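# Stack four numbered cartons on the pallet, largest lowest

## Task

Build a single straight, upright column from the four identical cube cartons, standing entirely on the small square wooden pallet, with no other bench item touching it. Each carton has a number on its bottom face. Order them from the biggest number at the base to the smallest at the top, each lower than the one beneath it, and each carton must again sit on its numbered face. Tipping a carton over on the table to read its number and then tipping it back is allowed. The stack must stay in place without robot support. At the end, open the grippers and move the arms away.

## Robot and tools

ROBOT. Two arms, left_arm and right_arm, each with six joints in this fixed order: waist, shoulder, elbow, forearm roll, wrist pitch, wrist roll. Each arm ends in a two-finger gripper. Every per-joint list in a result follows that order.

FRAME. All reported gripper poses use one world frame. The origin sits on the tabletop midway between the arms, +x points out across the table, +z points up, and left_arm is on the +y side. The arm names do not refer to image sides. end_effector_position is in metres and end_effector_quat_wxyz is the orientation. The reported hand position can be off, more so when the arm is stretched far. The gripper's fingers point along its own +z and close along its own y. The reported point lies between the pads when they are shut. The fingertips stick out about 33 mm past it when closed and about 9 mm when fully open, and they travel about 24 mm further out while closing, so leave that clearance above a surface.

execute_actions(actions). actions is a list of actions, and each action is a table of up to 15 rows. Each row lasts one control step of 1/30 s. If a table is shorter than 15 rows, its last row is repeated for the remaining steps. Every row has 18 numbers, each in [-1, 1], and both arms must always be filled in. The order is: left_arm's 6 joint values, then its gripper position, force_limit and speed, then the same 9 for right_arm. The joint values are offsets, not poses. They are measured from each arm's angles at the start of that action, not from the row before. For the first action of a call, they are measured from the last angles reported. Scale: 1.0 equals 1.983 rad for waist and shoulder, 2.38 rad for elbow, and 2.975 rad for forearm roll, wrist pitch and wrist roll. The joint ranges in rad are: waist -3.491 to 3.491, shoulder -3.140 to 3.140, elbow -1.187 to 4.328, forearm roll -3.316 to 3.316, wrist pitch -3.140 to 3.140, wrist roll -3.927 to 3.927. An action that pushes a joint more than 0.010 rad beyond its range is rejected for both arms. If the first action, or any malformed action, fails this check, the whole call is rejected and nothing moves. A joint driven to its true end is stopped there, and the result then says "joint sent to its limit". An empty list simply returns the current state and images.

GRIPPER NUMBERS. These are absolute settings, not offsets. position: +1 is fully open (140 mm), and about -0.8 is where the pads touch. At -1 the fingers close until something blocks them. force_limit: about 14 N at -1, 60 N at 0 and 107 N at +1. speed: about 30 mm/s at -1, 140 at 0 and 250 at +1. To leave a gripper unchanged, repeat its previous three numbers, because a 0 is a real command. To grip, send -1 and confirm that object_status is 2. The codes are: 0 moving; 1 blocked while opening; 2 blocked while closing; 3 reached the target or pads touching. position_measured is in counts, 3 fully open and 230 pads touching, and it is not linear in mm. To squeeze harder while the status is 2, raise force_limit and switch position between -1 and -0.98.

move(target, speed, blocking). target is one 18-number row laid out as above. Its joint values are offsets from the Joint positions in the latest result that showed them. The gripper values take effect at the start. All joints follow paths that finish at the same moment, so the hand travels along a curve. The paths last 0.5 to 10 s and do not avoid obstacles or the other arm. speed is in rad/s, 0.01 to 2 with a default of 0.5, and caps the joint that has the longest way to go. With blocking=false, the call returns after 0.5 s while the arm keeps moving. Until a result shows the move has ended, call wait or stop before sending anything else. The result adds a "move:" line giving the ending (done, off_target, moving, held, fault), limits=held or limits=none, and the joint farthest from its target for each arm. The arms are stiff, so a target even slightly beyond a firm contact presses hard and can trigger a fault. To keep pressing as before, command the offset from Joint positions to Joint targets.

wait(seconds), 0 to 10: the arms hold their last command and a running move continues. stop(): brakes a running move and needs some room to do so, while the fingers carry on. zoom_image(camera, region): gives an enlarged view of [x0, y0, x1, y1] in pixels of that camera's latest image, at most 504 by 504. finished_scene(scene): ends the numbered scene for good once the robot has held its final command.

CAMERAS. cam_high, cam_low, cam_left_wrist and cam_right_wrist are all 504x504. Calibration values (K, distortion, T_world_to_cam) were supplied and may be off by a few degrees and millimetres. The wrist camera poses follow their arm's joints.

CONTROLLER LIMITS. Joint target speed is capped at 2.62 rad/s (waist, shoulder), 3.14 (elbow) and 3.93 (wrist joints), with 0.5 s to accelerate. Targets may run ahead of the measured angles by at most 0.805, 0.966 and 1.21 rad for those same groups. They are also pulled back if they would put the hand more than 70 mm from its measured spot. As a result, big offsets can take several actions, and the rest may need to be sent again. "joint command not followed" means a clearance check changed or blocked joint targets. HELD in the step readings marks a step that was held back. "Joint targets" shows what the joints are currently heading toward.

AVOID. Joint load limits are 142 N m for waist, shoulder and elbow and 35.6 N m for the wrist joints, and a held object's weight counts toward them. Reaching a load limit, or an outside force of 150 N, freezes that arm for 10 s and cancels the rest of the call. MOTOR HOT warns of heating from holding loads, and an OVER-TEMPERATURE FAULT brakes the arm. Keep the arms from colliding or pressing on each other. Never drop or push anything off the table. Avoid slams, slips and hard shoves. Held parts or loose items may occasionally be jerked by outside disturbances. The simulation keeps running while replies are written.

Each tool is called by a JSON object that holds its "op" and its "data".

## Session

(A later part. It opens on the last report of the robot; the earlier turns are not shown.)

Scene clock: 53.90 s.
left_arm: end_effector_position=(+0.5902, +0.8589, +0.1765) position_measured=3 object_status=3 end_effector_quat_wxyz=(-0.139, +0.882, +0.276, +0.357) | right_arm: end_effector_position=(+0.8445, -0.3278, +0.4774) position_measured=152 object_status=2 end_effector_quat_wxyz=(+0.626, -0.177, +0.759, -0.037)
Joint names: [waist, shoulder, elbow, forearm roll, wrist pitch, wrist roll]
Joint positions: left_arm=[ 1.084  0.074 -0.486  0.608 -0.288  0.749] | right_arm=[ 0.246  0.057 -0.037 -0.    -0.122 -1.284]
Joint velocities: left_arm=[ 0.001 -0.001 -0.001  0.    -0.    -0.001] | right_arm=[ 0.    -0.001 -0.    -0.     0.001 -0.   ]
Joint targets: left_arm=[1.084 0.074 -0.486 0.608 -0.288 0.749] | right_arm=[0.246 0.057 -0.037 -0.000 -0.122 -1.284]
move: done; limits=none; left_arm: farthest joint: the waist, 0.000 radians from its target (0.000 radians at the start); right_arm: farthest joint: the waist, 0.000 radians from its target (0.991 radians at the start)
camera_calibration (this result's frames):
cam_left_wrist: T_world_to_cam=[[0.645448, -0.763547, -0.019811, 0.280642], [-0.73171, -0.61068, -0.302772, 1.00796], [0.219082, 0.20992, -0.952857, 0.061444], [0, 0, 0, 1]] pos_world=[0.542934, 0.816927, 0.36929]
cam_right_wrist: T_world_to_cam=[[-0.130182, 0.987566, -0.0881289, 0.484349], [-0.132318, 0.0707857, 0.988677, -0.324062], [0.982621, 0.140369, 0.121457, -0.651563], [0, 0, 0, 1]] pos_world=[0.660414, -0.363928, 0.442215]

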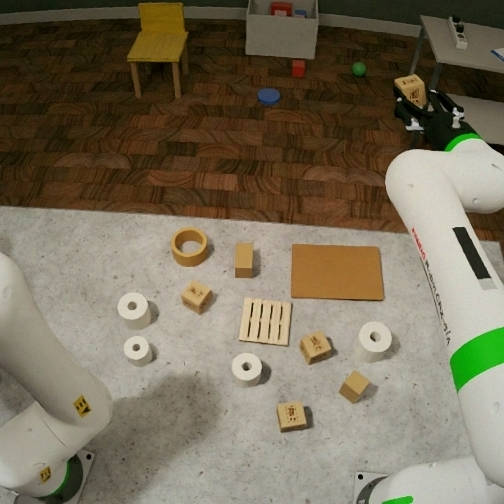

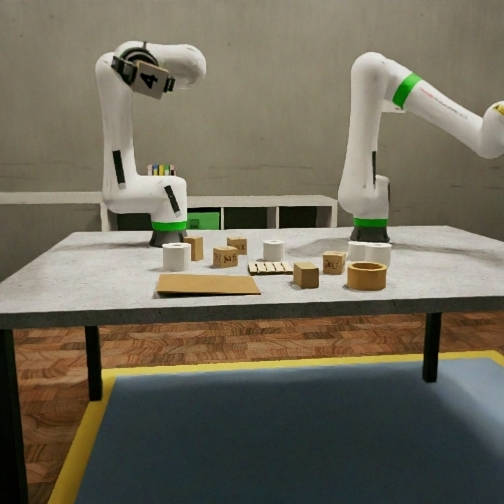

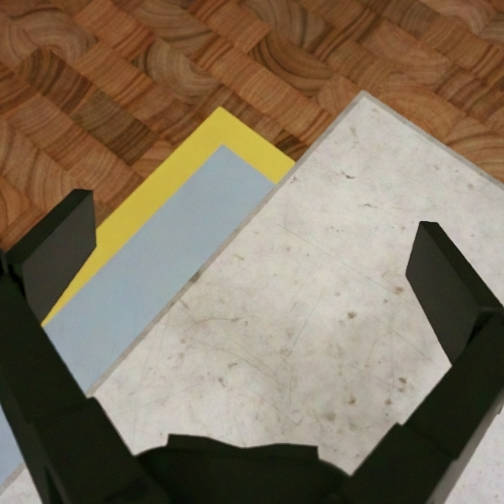

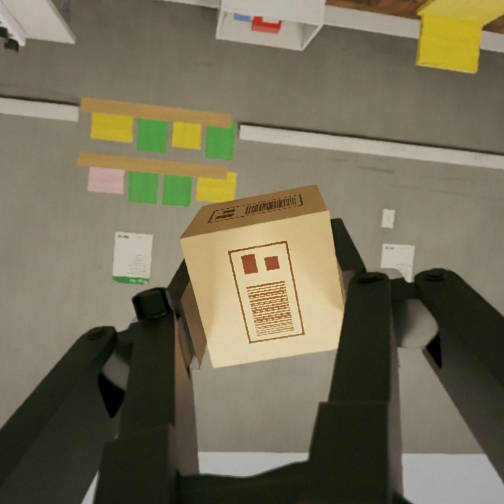

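C=4. Put it back.

{"op": "move", "data": {"target": [0,0,0,0,0,0,1,0,0,0.5,0.18,0.175,0,-0.475,0,-1,0,0], "speed": 1.5}}

{"op": "move", "data": {"target": [0,0,0,0,0,0,1,0,0,0,0,-0.148,0,0.1185,0,-1,0,0], "speed": 0.4}}

{"op": "move", "data": {"target": [0,0,0,0,0,0,1,0,0,0,0,0,0,0,0,0.4,0,-0.3]}}

{"op": "move", "data": {"target": [0,0,0,0,0,0,1,0,0,0,0,0.1,0,-0.08,0,0.4,0,0], "speed": 0.8}}

Scene clock: 56.83 s.
left_arm: end_effector_position=(+0.5902, +0.8589, +0.1765) position_measured=3 object_status=3 end_effector_quat_wxyz=(-0.139, +0.882, +0.276, +0.357) | right_arm: end_effector_position=(+0.3903, +0.1591, +0.1889) position_measured=152 object_status=2 end_effector_quat_wxyz=(-0.000, +0.663, -0.749, -0.000)
Joint names: [waist, shoulder, elbow, forearm roll, wrist pitch, wrist roll]
Joint positions: left_arm=[ 1.084  0.074 -0.486  0.608 -0.288  0.749] | right_arm=[ 1.238  0.414  0.379 -0.    -1.535 -1.284]
Joint velocities: left_arm=[-0.001 -0.002 -0.     0.001 -0.     0.001] | right_arm=[ 0.001 -0.     0.    -0.    -0.001  0.   ]
Joint targets: left_arm=[1.084 0.074 -0.486 0.608 -0.288 0.749] | right_arm=[1.238 0.414 0.379 -0.000 -1.535 -1.284]
move: done; limits=none; left_arm: farthest joint: the waist, 0.000 radians from its target (0.000 radians at the start); right_arm: farthest joint: the waist, 0.000 radians from its target (0.992 radians at the start)
camera_calibration (this result's frames):
cam_left_wrist: T_world_to_cam=[[0.645448, -0.763547, -0.019811, 0.280642], [-0.73171, -0.61068, -0.302772, 1.00796], [0.219082, 0.209919, -0.952857, 0.0614441], [0, 0, 0, 1]] pos_world=[0.542934, 0.816927, 0.36929]
cam_right_wrist: T_world_to_cam=[[-0.944231, 0.324341, -0.0568393, 0.336321], [0.289042, 0.899086, 0.328785, -0.305033], [0.157742, 0.29402, -0.942693, 0.260036], [0, 0, 0, 1]] pos_world=[0.364714, 0.088712, 0.364541]

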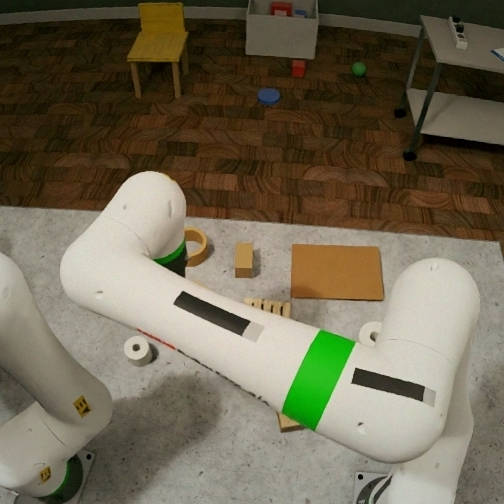

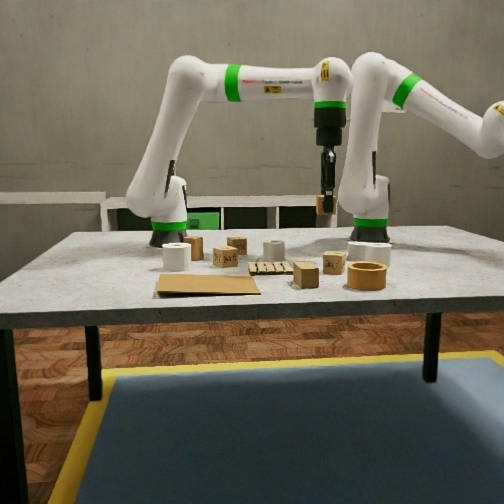

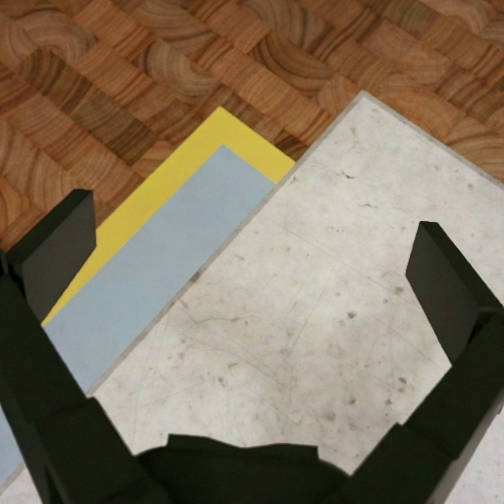

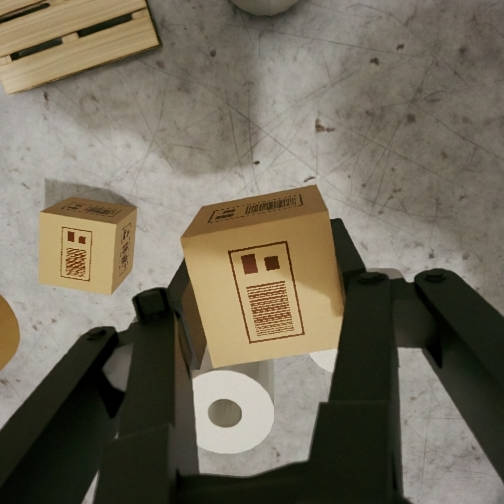

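Scene clock: 58.20 s.
left_arm: end_effector_position=(+0.5902, +0.8589, +0.1765) position_measured=3 object_status=3 end_effector_quat_wxyz=(-0.139, +0.882, +0.276, +0.357) | right_arm: end_effector_position=(+0.3778, +0.1303, +0.0416) position_measured=152 object_status=2 end_effector_quat_wxyz=(-0.001, +0.663, -0.749, -0.000)
Joint names: [waist, shoulder, elbow, forearm roll, wrist pitch, wrist roll]
Joint positions: left_arm=[ 1.084  0.074 -0.486  0.608 -0.288  0.749] | right_arm=[ 1.238  0.414  0.027 -0.    -1.183 -1.284]
Joint velocities: left_arm=[ 0.001 -0.001 -0.    -0.     0.    -0.   ] | right_arm=[-0.001  0.    -0.001  0.     0.001 -0.   ]
Joint targets: left_arm=[1.084 0.074 -0.486 0.608 -0.288 0.749] | right_arm=[1.238 0.414 0.027 -0.000 -1.183 -1.284]
move: done; limits=none; left_arm: farthest joint: the waist, 0.000 radians from its target (0.000 radians at the start); right_arm: farthest joint: the waist, 0.000 radians from its target (0.000 radians at the start)
camera_calibration (this result's frames):
cam_left_wrist: T_world_to_cam=[[0.645448, -0.763547, -0.0198108, 0.280642], [-0.73171, -0.61068, -0.302772, 1.00796], [0.219082, 0.209919, -0.952857, 0.0614441], [0, 0, 0, 1]] pos_world=[0.542934, 0.816927, 0.36929]
cam_right_wrist: T_world_to_cam=[[-0.944201, 0.32442, -0.0568836, 0.32547], [0.289058, 0.898979, 0.329062, -0.227076], [0.157892, 0.294258, -0.942593, 0.131517], [0, 0, 0, 1]] pos_world=[0.352182, 0.059848, 0.217203]

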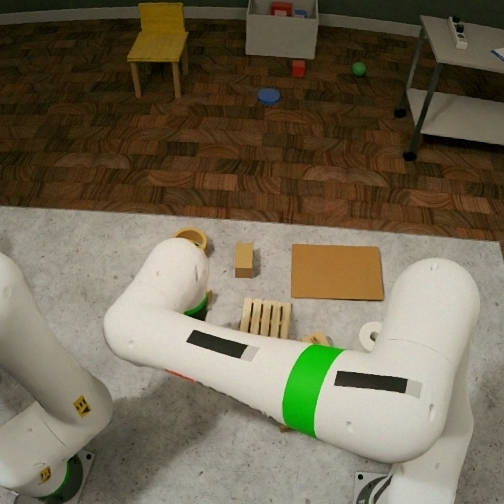

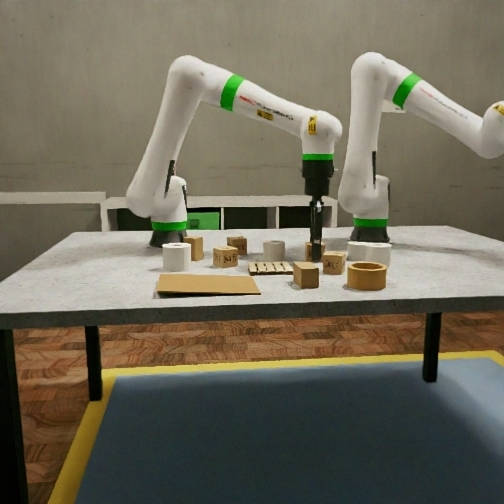

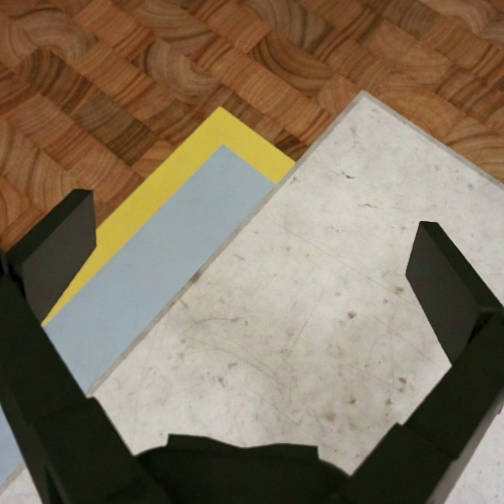

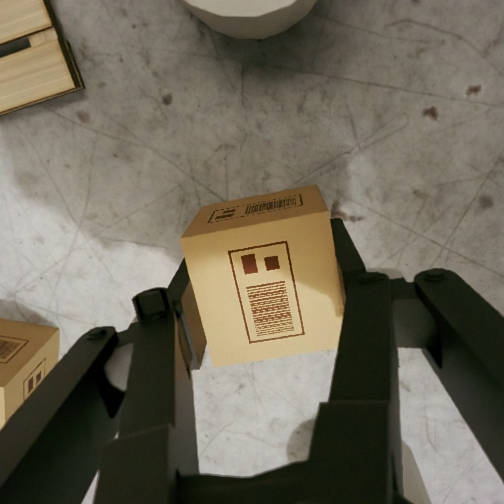

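Scene clock: 58.87 s.
left_arm: end_effector_position=(+0.5902, +0.8589, +0.1765) position_measured=3 object_status=3 end_effector_quat_wxyz=(-0.139, +0.882, +0.276, +0.357) | right_arm: end_effector_position=(+0.3778, +0.1303, +0.0416) position_measured=78 object_status=3 end_effector_quat_wxyz=(-0.001, +0.663, -0.749, -0.000)
Joint names: [waist, shoulder, elbow, forearm roll, wrist pitch, wrist roll]
Joint positions: left_arm=[ 1.084  0.074 -0.486  0.608 -0.288  0.749] | right_arm=[ 1.238  0.414  0.027 -0.    -1.183 -1.284]
Joint velocities: left_arm=[ 0.002 -0.001 -0.001  0.001  0.    -0.   ] | right_arm=[ 0.001  0.     0.    -0.    -0.     0.   ]
Joint targets: left_arm=[1.084 0.074 -0.486 0.608 -0.288 0.749] | right_arm=[1.238 0.414 0.027 -0.000 -1.183 -1.284]
move: done; limits=none; left_arm: farthest joint: the waist, 0.000 radians from its target (0.000 radians at the start); right_arm: farthest joint: the waist, 0.000 radians from its target (0.000 radians at the start)
camera_calibration (this result's frames):
cam_left_wrist: T_world_to_cam=[[0.645448, -0.763547, -0.019811, 0.280642], [-0.73171, -0.61068, -0.302772, 1.00796], [0.219082, 0.209919, -0.952857, 0.0614441], [0, 0, 0, 1]] pos_world=[0.542934, 0.816927, 0.36929]
cam_right_wrist: T_world_to_cam=[[-0.944201, 0.32442, -0.0568831, 0.325468], [0.289059, 0.898981, 0.329056, -0.227066], [0.157889, 0.294253, -0.942596, 0.131509], [0, 0, 0, 1]] pos_world=[0.352179, 0.0598422, 0.217191]

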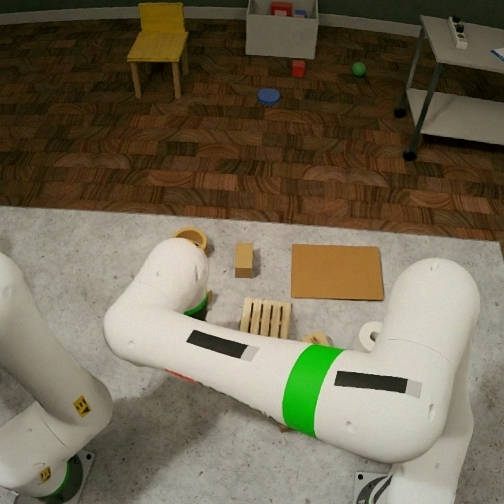

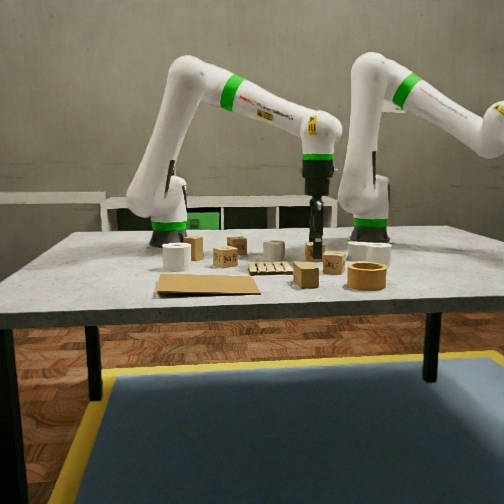

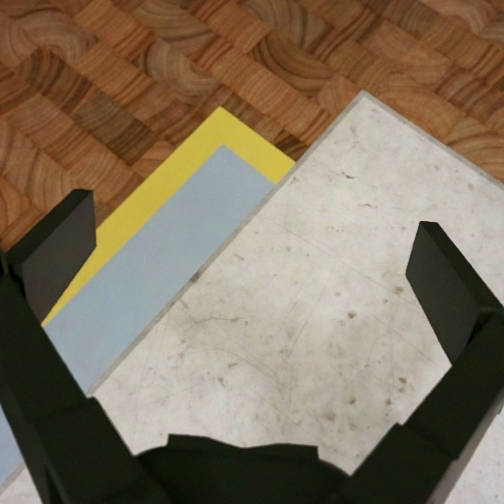

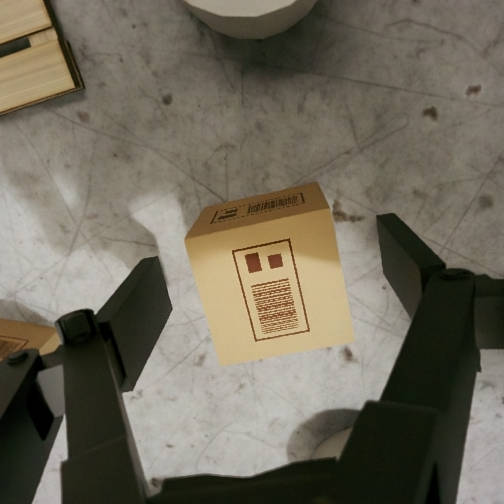

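Scene clock: 59.77 s.
left_arm: end_effector_position=(+0.5902, +0.8589, +0.1765) position_measured=3 object_status=3 end_effector_quat_wxyz=(-0.139, +0.882, +0.276, +0.357) | right_arm: end_effector_position=(+0.3885, +0.1551, +0.1400) position_measured=78 object_status=3 end_effector_quat_wxyz=(-0.001, +0.663, -0.749, -0.000)
Joint names: [waist, shoulder, elbow, forearm roll, wrist pitch, wrist roll]
Joint positions: left_arm=[ 1.084  0.074 -0.486  0.608 -0.288  0.749] | right_arm=[ 1.238  0.414  0.265 -0.    -1.421 -1.284]
Joint velocities: left_arm=[ 0.001 -0.001  0.     0.001  0.     0.   ] | right_arm=[ 0.    -0.     0.001  0.    -0.001  0.001]
Joint targets: left_arm=[1.084 0.074 -0.486 0.608 -0.288 0.749] | right_arm=[1.238 0.414 0.265 -0.000 -1.421 -1.284]
move: done; limits=none; left_arm: farthest joint: the waist, 0.000 radians from its target (0.000 radians at the start); right_arm: farthest joint: the waist, 0.000 radians from its target (0.000 radians at the start)
camera_calibration (this result's frames):
cam_left_wrist: T_world_to_cam=[[0.645448, -0.763547, -0.019811, 0.280642], [-0.73171, -0.61068, -0.302772, 1.00796], [0.219082, 0.209919, -0.952857, 0.0614442], [0, 0, 0, 1]] pos_world=[0.542934, 0.816927, 0.36929]
cam_right_wrist: T_world_to_cam=[[-0.944224, 0.324356, -0.056863, 0.333178], [0.289008, 0.899005, 0.329035, -0.284821], [0.157845, 0.294249, -0.942604, 0.215297], [0, 0, 0, 1]] pos_world=[0.362927, 0.0846358, 0.315601]

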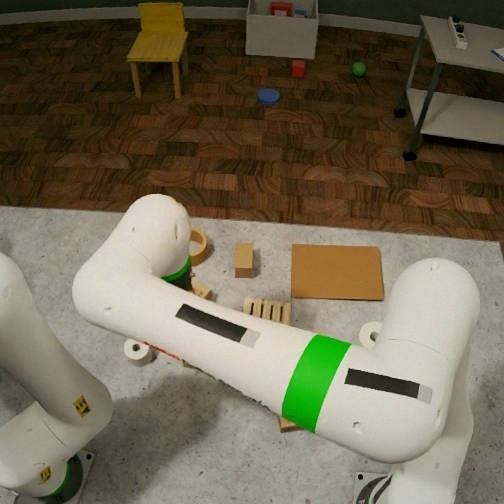

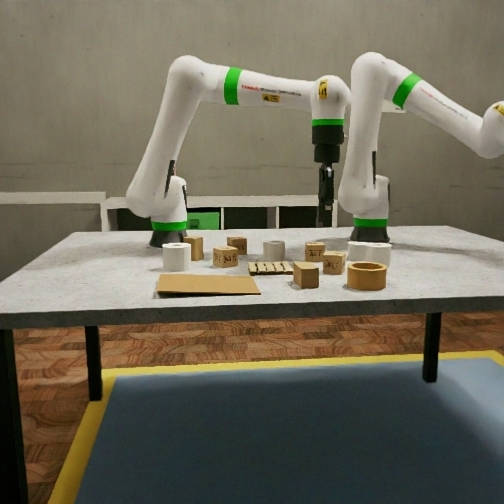

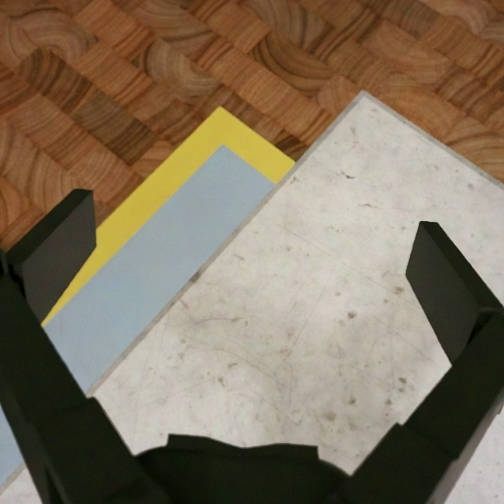

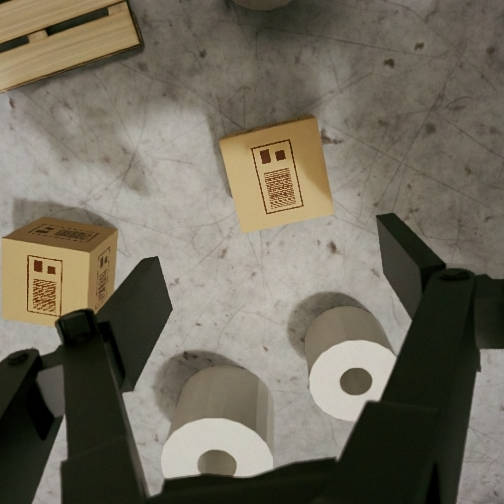

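{"op": "move", "data": {"target": [0,0,0,0,0,0,1,0,0,-0.1047,0.1298,0.1512,0,-0.0347,-0.0472,0.4,0,0], "speed": 0.8}}

Scene clock: 61.27 s.
left_arm: end_effector_position=(+0.5902, +0.8589, +0.1765) position_measured=3 object_status=3 end_effector_quat_wxyz=(-0.139, +0.882, +0.276, +0.357) | right_arm: end_effector_position=(+0.5364, +0.1484, +0.1295) position_measured=78 object_status=3 end_effector_quat_wxyz=(+0.000, -0.523, +0.852, +0.000)
Joint names: [waist, shoulder, elbow, forearm roll, wrist pitch, wrist roll]
Joint positions: left_arm=[ 1.084  0.074 -0.486  0.608 -0.288  0.749] | right_arm=[ 1.03   0.671  0.625 -0.    -1.524 -1.424]
Joint velocities: left_arm=[-0.001 -0.    -0.001 -0.001 -0.    -0.001] | right_arm=[-0.001  0.001  0.001 -0.    -0.    -0.   ]
Joint targets: left_arm=[1.084 0.074 -0.486 0.608 -0.288 0.749] | right_arm=[1.030 0.671 0.625 -0.000 -1.524 -1.424]
move: done; limits=none; left_arm: farthest joint: the waist, 0.000 radians from its target (0.000 radians at the start); right_arm: farthest joint: the wrist pitch, 0.001 radians from its target (0.104 radians at the start)
camera_calibration (this result's frames):
cam_left_wrist: T_world_to_cam=[[0.645448, -0.763547, -0.0198109, 0.280642], [-0.73171, -0.61068, -0.302772, 1.00796], [0.219082, 0.20992, -0.952857, 0.0614439], [0, 0, 0, 1]] pos_world=[0.542934, 0.816927, 0.36929]
cam_right_wrist: T_world_to_cam=[[-0.777099, 0.626816, -0.0567307, 0.339803], [0.578411, 0.746795, 0.328235, -0.450621], [0.248109, 0.222258, -0.942891, 0.146317], [0, 0, 0, 1]] pos_world=[0.488402, 0.0910078, 0.305148]

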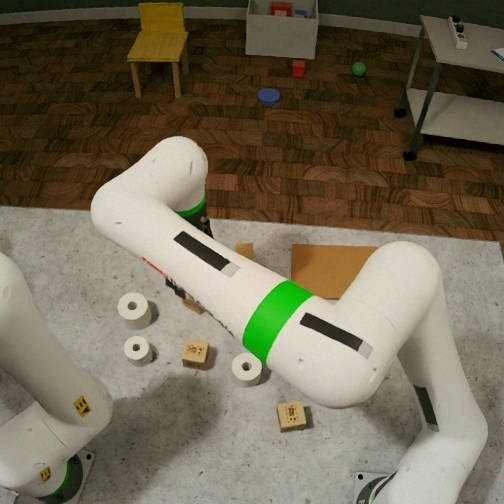

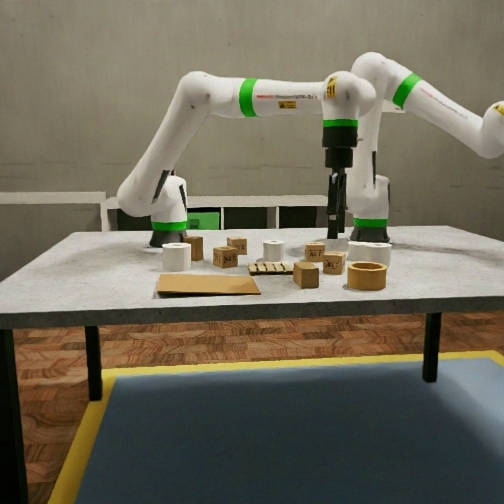

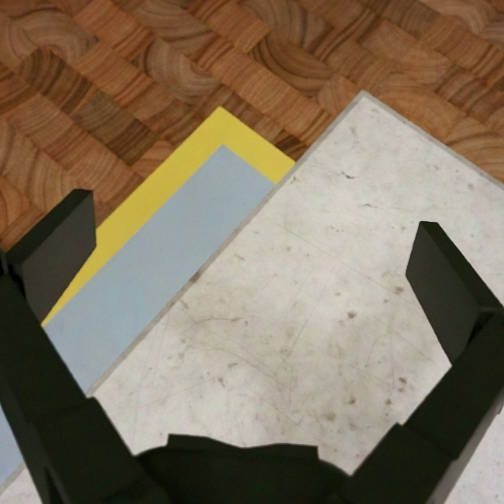

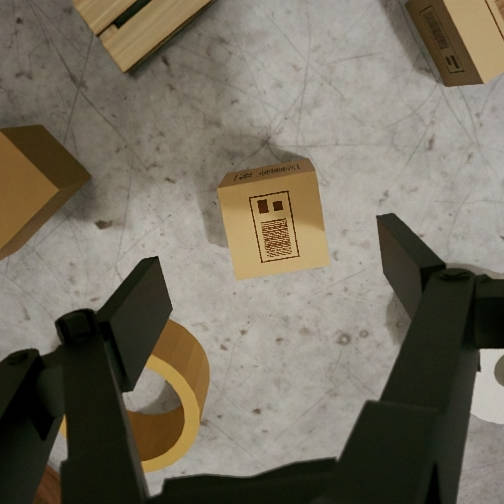

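{"op": "move", "data": {"target": [0,0,0,0,0,0,1,0,0,0,0.0183,-0.0647,0,0.0637,-0.013,0.25,0,0], "speed": 0.25}}

{"op": "move", "data": {"target": [0,0,0,0,0,0,1,0,0,0,0,0,0,0,0,-1,0,0]}}

{"op": "move", "data": {"target": [0,0,0,0,0,0,1,0,0,0,0,0.15,0,-0.12,0,-1,0,0], "speed": 0.8}}

{"op": "move", "data": {"target": [0,0,0,0,0,0,1,0,0,-0.395,-0.328,-0.364,0,0.528,0,-1,0,0], "speed": 1.5}}

{"op": "zoom_image", "data": {"camera": "cam_low", "region": [30,0,230,160]}}

Scene clock: 63.20 s.
left_arm: end_effector_position=(+0.5902, +0.8589, +0.1765) position_measured=3 object_status=3 end_effector_quat_wxyz=(-0.139, +0.882, +0.276, +0.357) | right_arm: end_effector_position=(+0.5362, +0.1481, +0.0392) position_measured=98 object_status=3 end_effector_quat_wxyz=(-0.000, -0.507, +0.862, +0.000)
Joint names: [waist, shoulder, elbow, forearm roll, wrist pitch, wrist roll]
Joint positions: left_arm=[ 1.084  0.074 -0.486  0.608 -0.288  0.749] | right_arm=[ 1.03   0.707  0.471 -0.    -1.334 -1.463]
Joint velocities: left_arm=[-0.001 -0.001  0.    -0.001 -0.    -0.001] | right_arm=[ 0.    -0.    -0.001 -0.     0.002 -0.   ]
Joint targets: left_arm=[1.084 0.074 -0.486 0.608 -0.288 0.749] | right_arm=[1.030 0.707 0.471 -0.000 -1.334 -1.463]
move: done; limits=none; left_arm: farthest joint: the waist, 0.000 radians from its target (0.000 radians at the start); right_arm: farthest joint: the waist, 0.000 radians from its target (0.000 radians at the start)
camera_calibration (this result's frames):
cam_left_wrist: T_world_to_cam=[[0.645448, -0.763547, -0.0198112, 0.280642], [-0.73171, -0.61068, -0.302772, 1.00796], [0.219082, 0.20992, -0.952857, 0.061444], [0, 0, 0, 1]] pos_world=[0.542934, 0.816927, 0.36929]
cam_right_wrist: T_world_to_cam=[[-0.752226, 0.656453, -0.0567963, 0.31704], [0.607089, 0.723998, 0.32752, -0.432642], [0.256122, 0.211889, -0.943136, 0.0585413], [0, 0, 0, 1]] pos_world=[0.486144, 0.0927057, 0.214918]

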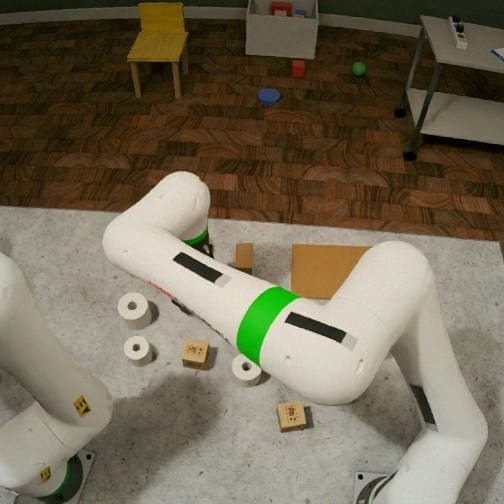

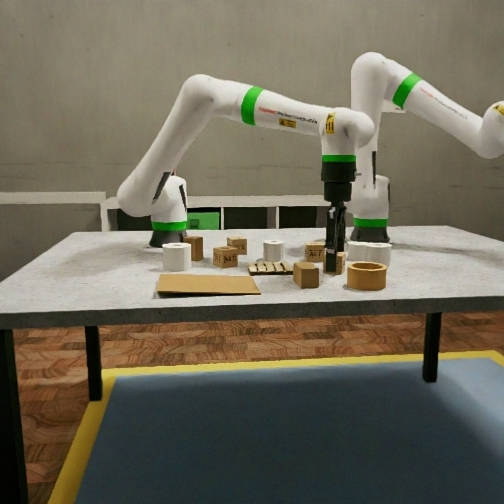

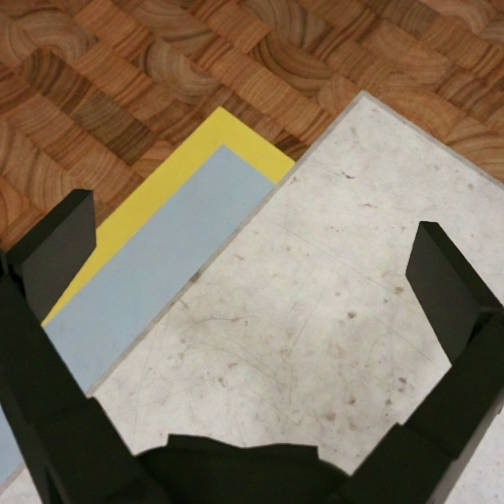

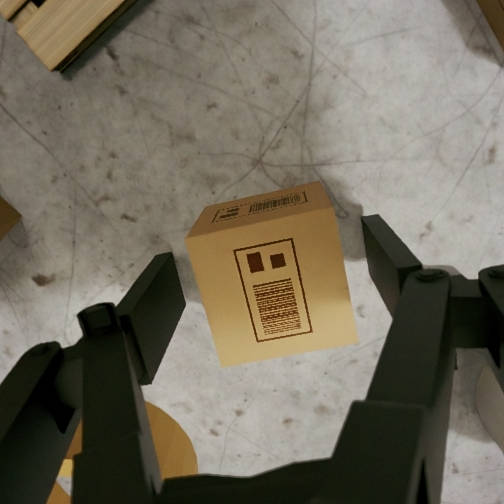

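Scene clock: 63.70 s.
left_arm: end_effector_position=(+0.5902, +0.8589, +0.1765) position_measured=3 object_status=3 end_effector_quat_wxyz=(-0.139, +0.882, +0.276, +0.357) | right_arm: end_effector_position=(+0.5362, +0.1481, +0.0392) position_measured=152 object_status=2 end_effector_quat_wxyz=(-0.000, -0.507, +0.862, +0.000)
Joint names: [waist, shoulder, elbow, forearm roll, wrist pitch, wrist roll]
Joint positions: left_arm=[ 1.084  0.074 -0.486  0.608 -0.288  0.749] | right_arm=[ 1.03   0.707  0.471 -0.    -1.334 -1.463]
Joint velocities: left_arm=[ 0.     0.003  0.001  0.002 -0.    -0.001] | right_arm=[-0.     0.     0.    -0.001  0.    -0.   ]
Joint targets: left_arm=[1.084 0.074 -0.486 0.608 -0.288 0.749] | right_arm=[1.030 0.707 0.471 -0.000 -1.334 -1.463]
move: done; limits=none; left_arm: farthest joint: the waist, 0.000 radians from its target (0.000 radians at the start); right_arm: farthest joint: the waist, 0.000 radians from its target (0.000 radians at the start)
camera_calibration (this result's frames):
cam_left_wrist: T_world_to_cam=[[0.645448, -0.763547, -0.019811, 0.280642], [-0.73171, -0.61068, -0.302772, 1.00796], [0.219082, 0.20992, -0.952857, 0.061444], [0, 0, 0, 1]] pos_world=[0.542934, 0.816927, 0.36929]
cam_right_wrist: T_world_to_cam=[[-0.752222, 0.656457, -0.0567969, 0.317037], [0.607095, 0.723996, 0.327515, -0.432636], [0.25612, 0.211883, -0.943137, 0.058527], [0, 0, 0, 1]] pos_world=[0.486143, 0.092705, 0.214901]

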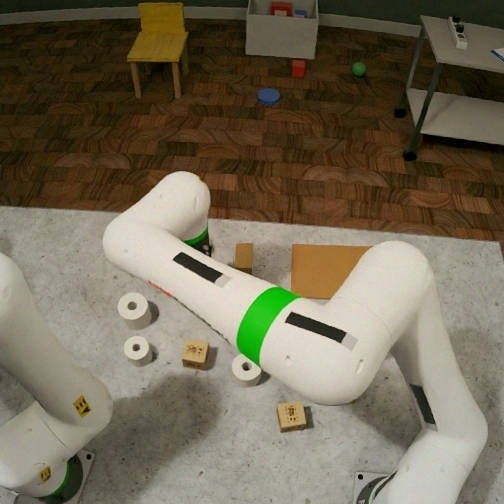

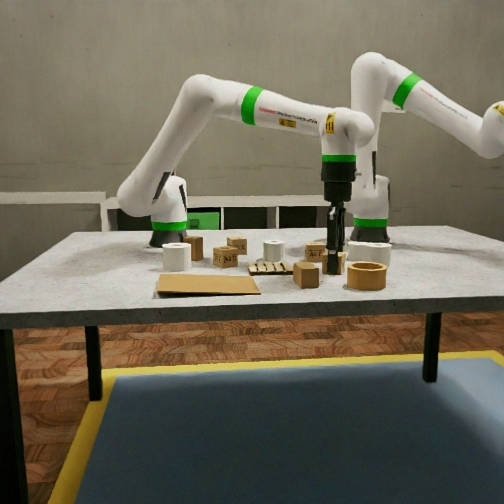

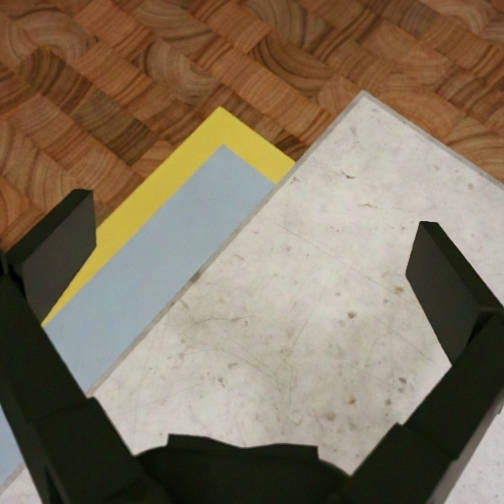

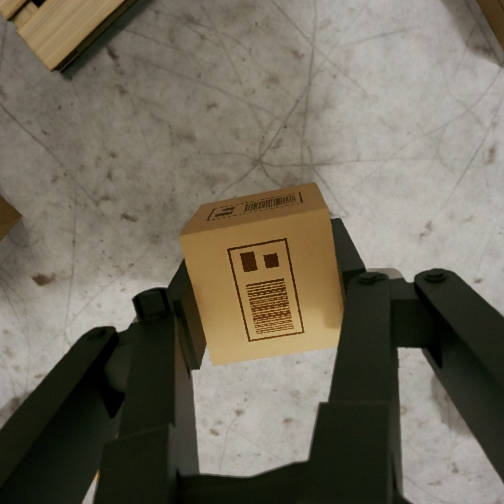

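Scene clock: 64.73 s.
left_arm: end_effector_position=(+0.5902, +0.8589, +0.1765) position_measured=3 object_status=3 end_effector_quat_wxyz=(-0.139, +0.882, +0.276, +0.357) | right_arm: end_effector_position=(+0.5414, +0.1553, +0.1916) position_measured=152 object_status=2 end_effector_quat_wxyz=(-0.000, -0.507, +0.862, +0.000)
Joint names: [waist, shoulder, elbow, forearm roll, wrist pitch, wrist roll]
Joint positions: left_arm=[ 1.084  0.074 -0.486  0.608 -0.288  0.749] | right_arm=[ 1.03   0.707  0.827 -0.    -1.691 -1.463]
Joint velocities: left_arm=[-0.001 -0.001  0.     0.001  0.    -0.   ] | right_arm=[ 0.001  0.001  0.002  0.    -0.001  0.001]
Joint targets: left_arm=[1.084 0.074 -0.486 0.608 -0.288 0.749] | right_arm=[1.030 0.707 0.828 -0.000 -1.691 -1.463]
move: done; limits=none; left_arm: farthest joint: the waist, 0.000 radians from its target (0.000 radians at the start); right_arm: farthest joint: the elbow, 0.001 radians from its target (0.357 radians at the start)
camera_calibration (this result's frames):
cam_left_wrist: T_world_to_cam=[[0.645448, -0.763547, -0.0198111, 0.280642], [-0.73171, -0.61068, -0.302772, 1.00796], [0.219082, 0.20992, -0.952857, 0.0614441], [0, 0, 0, 1]] pos_world=[0.542934, 0.816927, 0.36929]
cam_right_wrist: T_world_to_cam=[[-0.752287, 0.656384, -0.0567825, 0.324842], [0.607006, 0.724035, 0.327593, -0.490931], [0.256139, 0.211977, -0.943111, 0.199428], [0, 0, 0, 1]] pos_world=[0.491291, 0.0999561, 0.367354]

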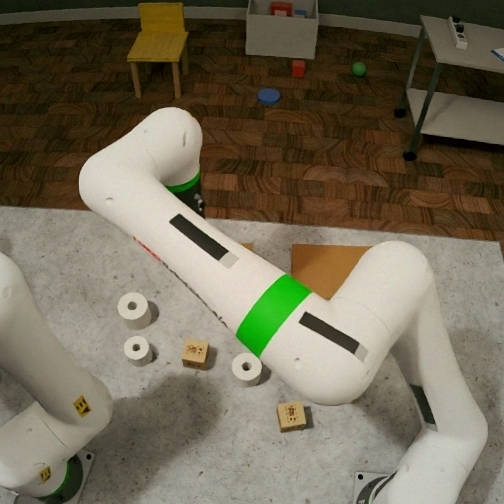

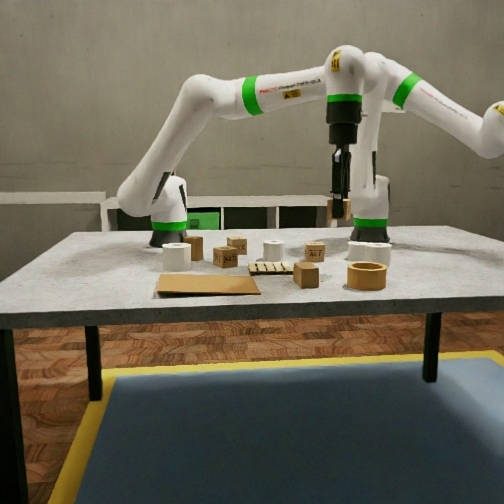

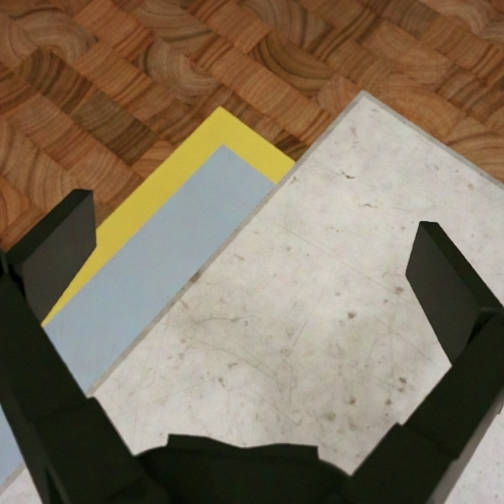

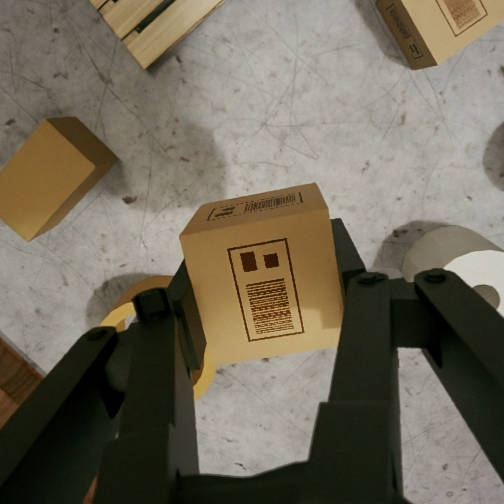

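Scene clock: 67.10 s.
left_arm: end_effector_position=(+0.5902, +0.8589, +0.1765) position_measured=3 object_status=3 end_effector_quat_wxyz=(-0.139, +0.882, +0.276, +0.357) | right_arm: end_effector_position=(+0.8445, -0.3273, +0.4768) position_measured=152 object_status=2 end_effector_quat_wxyz=(+0.626, -0.108, +0.772, +0.020)
Joint names: [waist, shoulder, elbow, forearm roll, wrist pitch, wrist roll]
Joint positions: left_arm=[ 1.084  0.074 -0.486  0.608 -0.288  0.749] | right_arm=[ 0.247  0.057 -0.039 -0.    -0.12  -1.463]
Joint velocities: left_arm=[-0. -0.  0.  0. -0. -0.] | right_arm=[-0.001  0.    -0.001  0.001  0.001  0.   ]
Joint targets: left_arm=[1.084 0.074 -0.486 0.608 -0.288 0.749] | right_arm=[0.247 0.057 -0.039 -0.000 -0.120 -1.463]
move: done; limits=none; left_arm: farthest joint: the waist, 0.000 radians from its target (0.000 radians at the start); right_arm: farthest joint: the waist, 0.000 radians from its target (0.783 radians at the start)
camera_calibration (this result's frames):
cam_left_wrist: T_world_to_cam=[[0.645448, -0.763547, -0.0198109, 0.280642], [-0.73171, -0.61068, -0.302772, 1.00796], [0.219082, 0.209919, -0.952857, 0.061444], [0, 0, 0, 1]] pos_world=[0.542934, 0.816927, 0.36929]
cam_right_wrist: T_world_to_cam=[[-0.0926742, 0.991955, 0.086233, 0.370459], [-0.103534, -0.0957364, 0.990008, -0.403017], [0.990299, 0.0828201, 0.111573, -0.672132], [0, 0, 0, 1]] pos_world=[0.658217, -0.350396, 0.442036]

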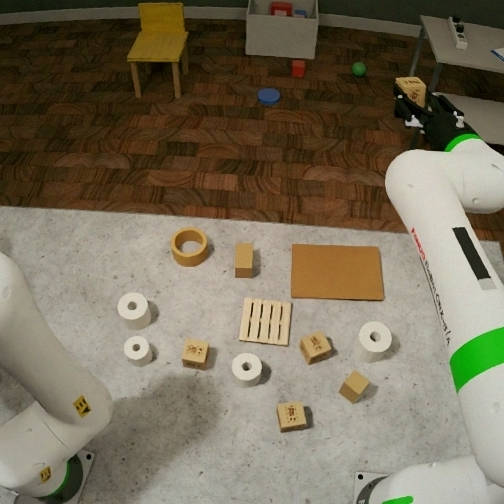

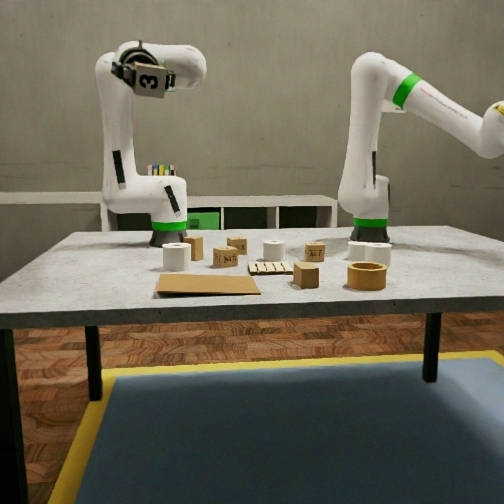

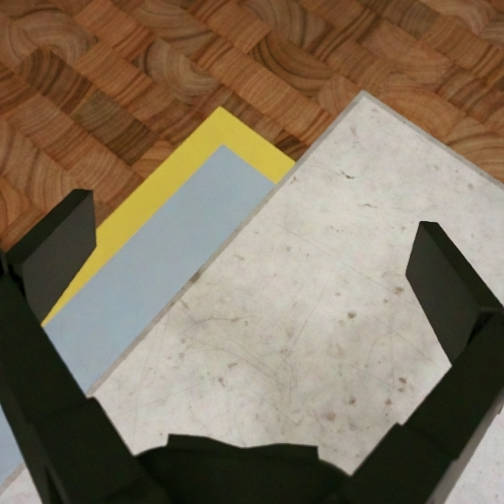

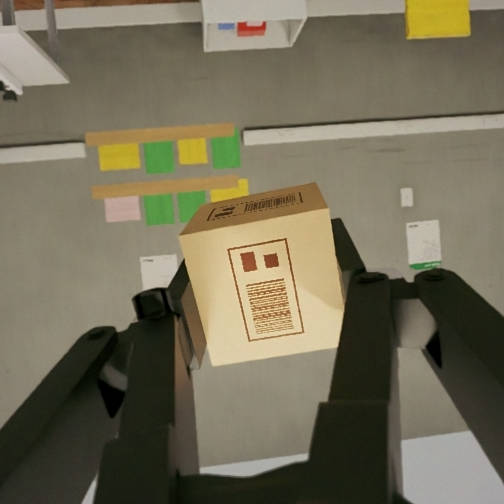

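Region (30, 0, 230, 160) of cam_low's 504x504 image, scaled by 2.520, with more detail than that image has; it fills the top 403 rows of this view, and the rest is white.

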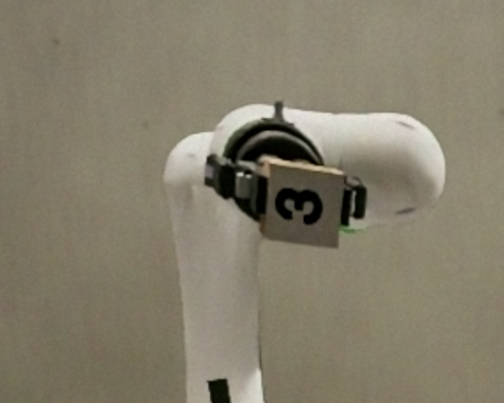

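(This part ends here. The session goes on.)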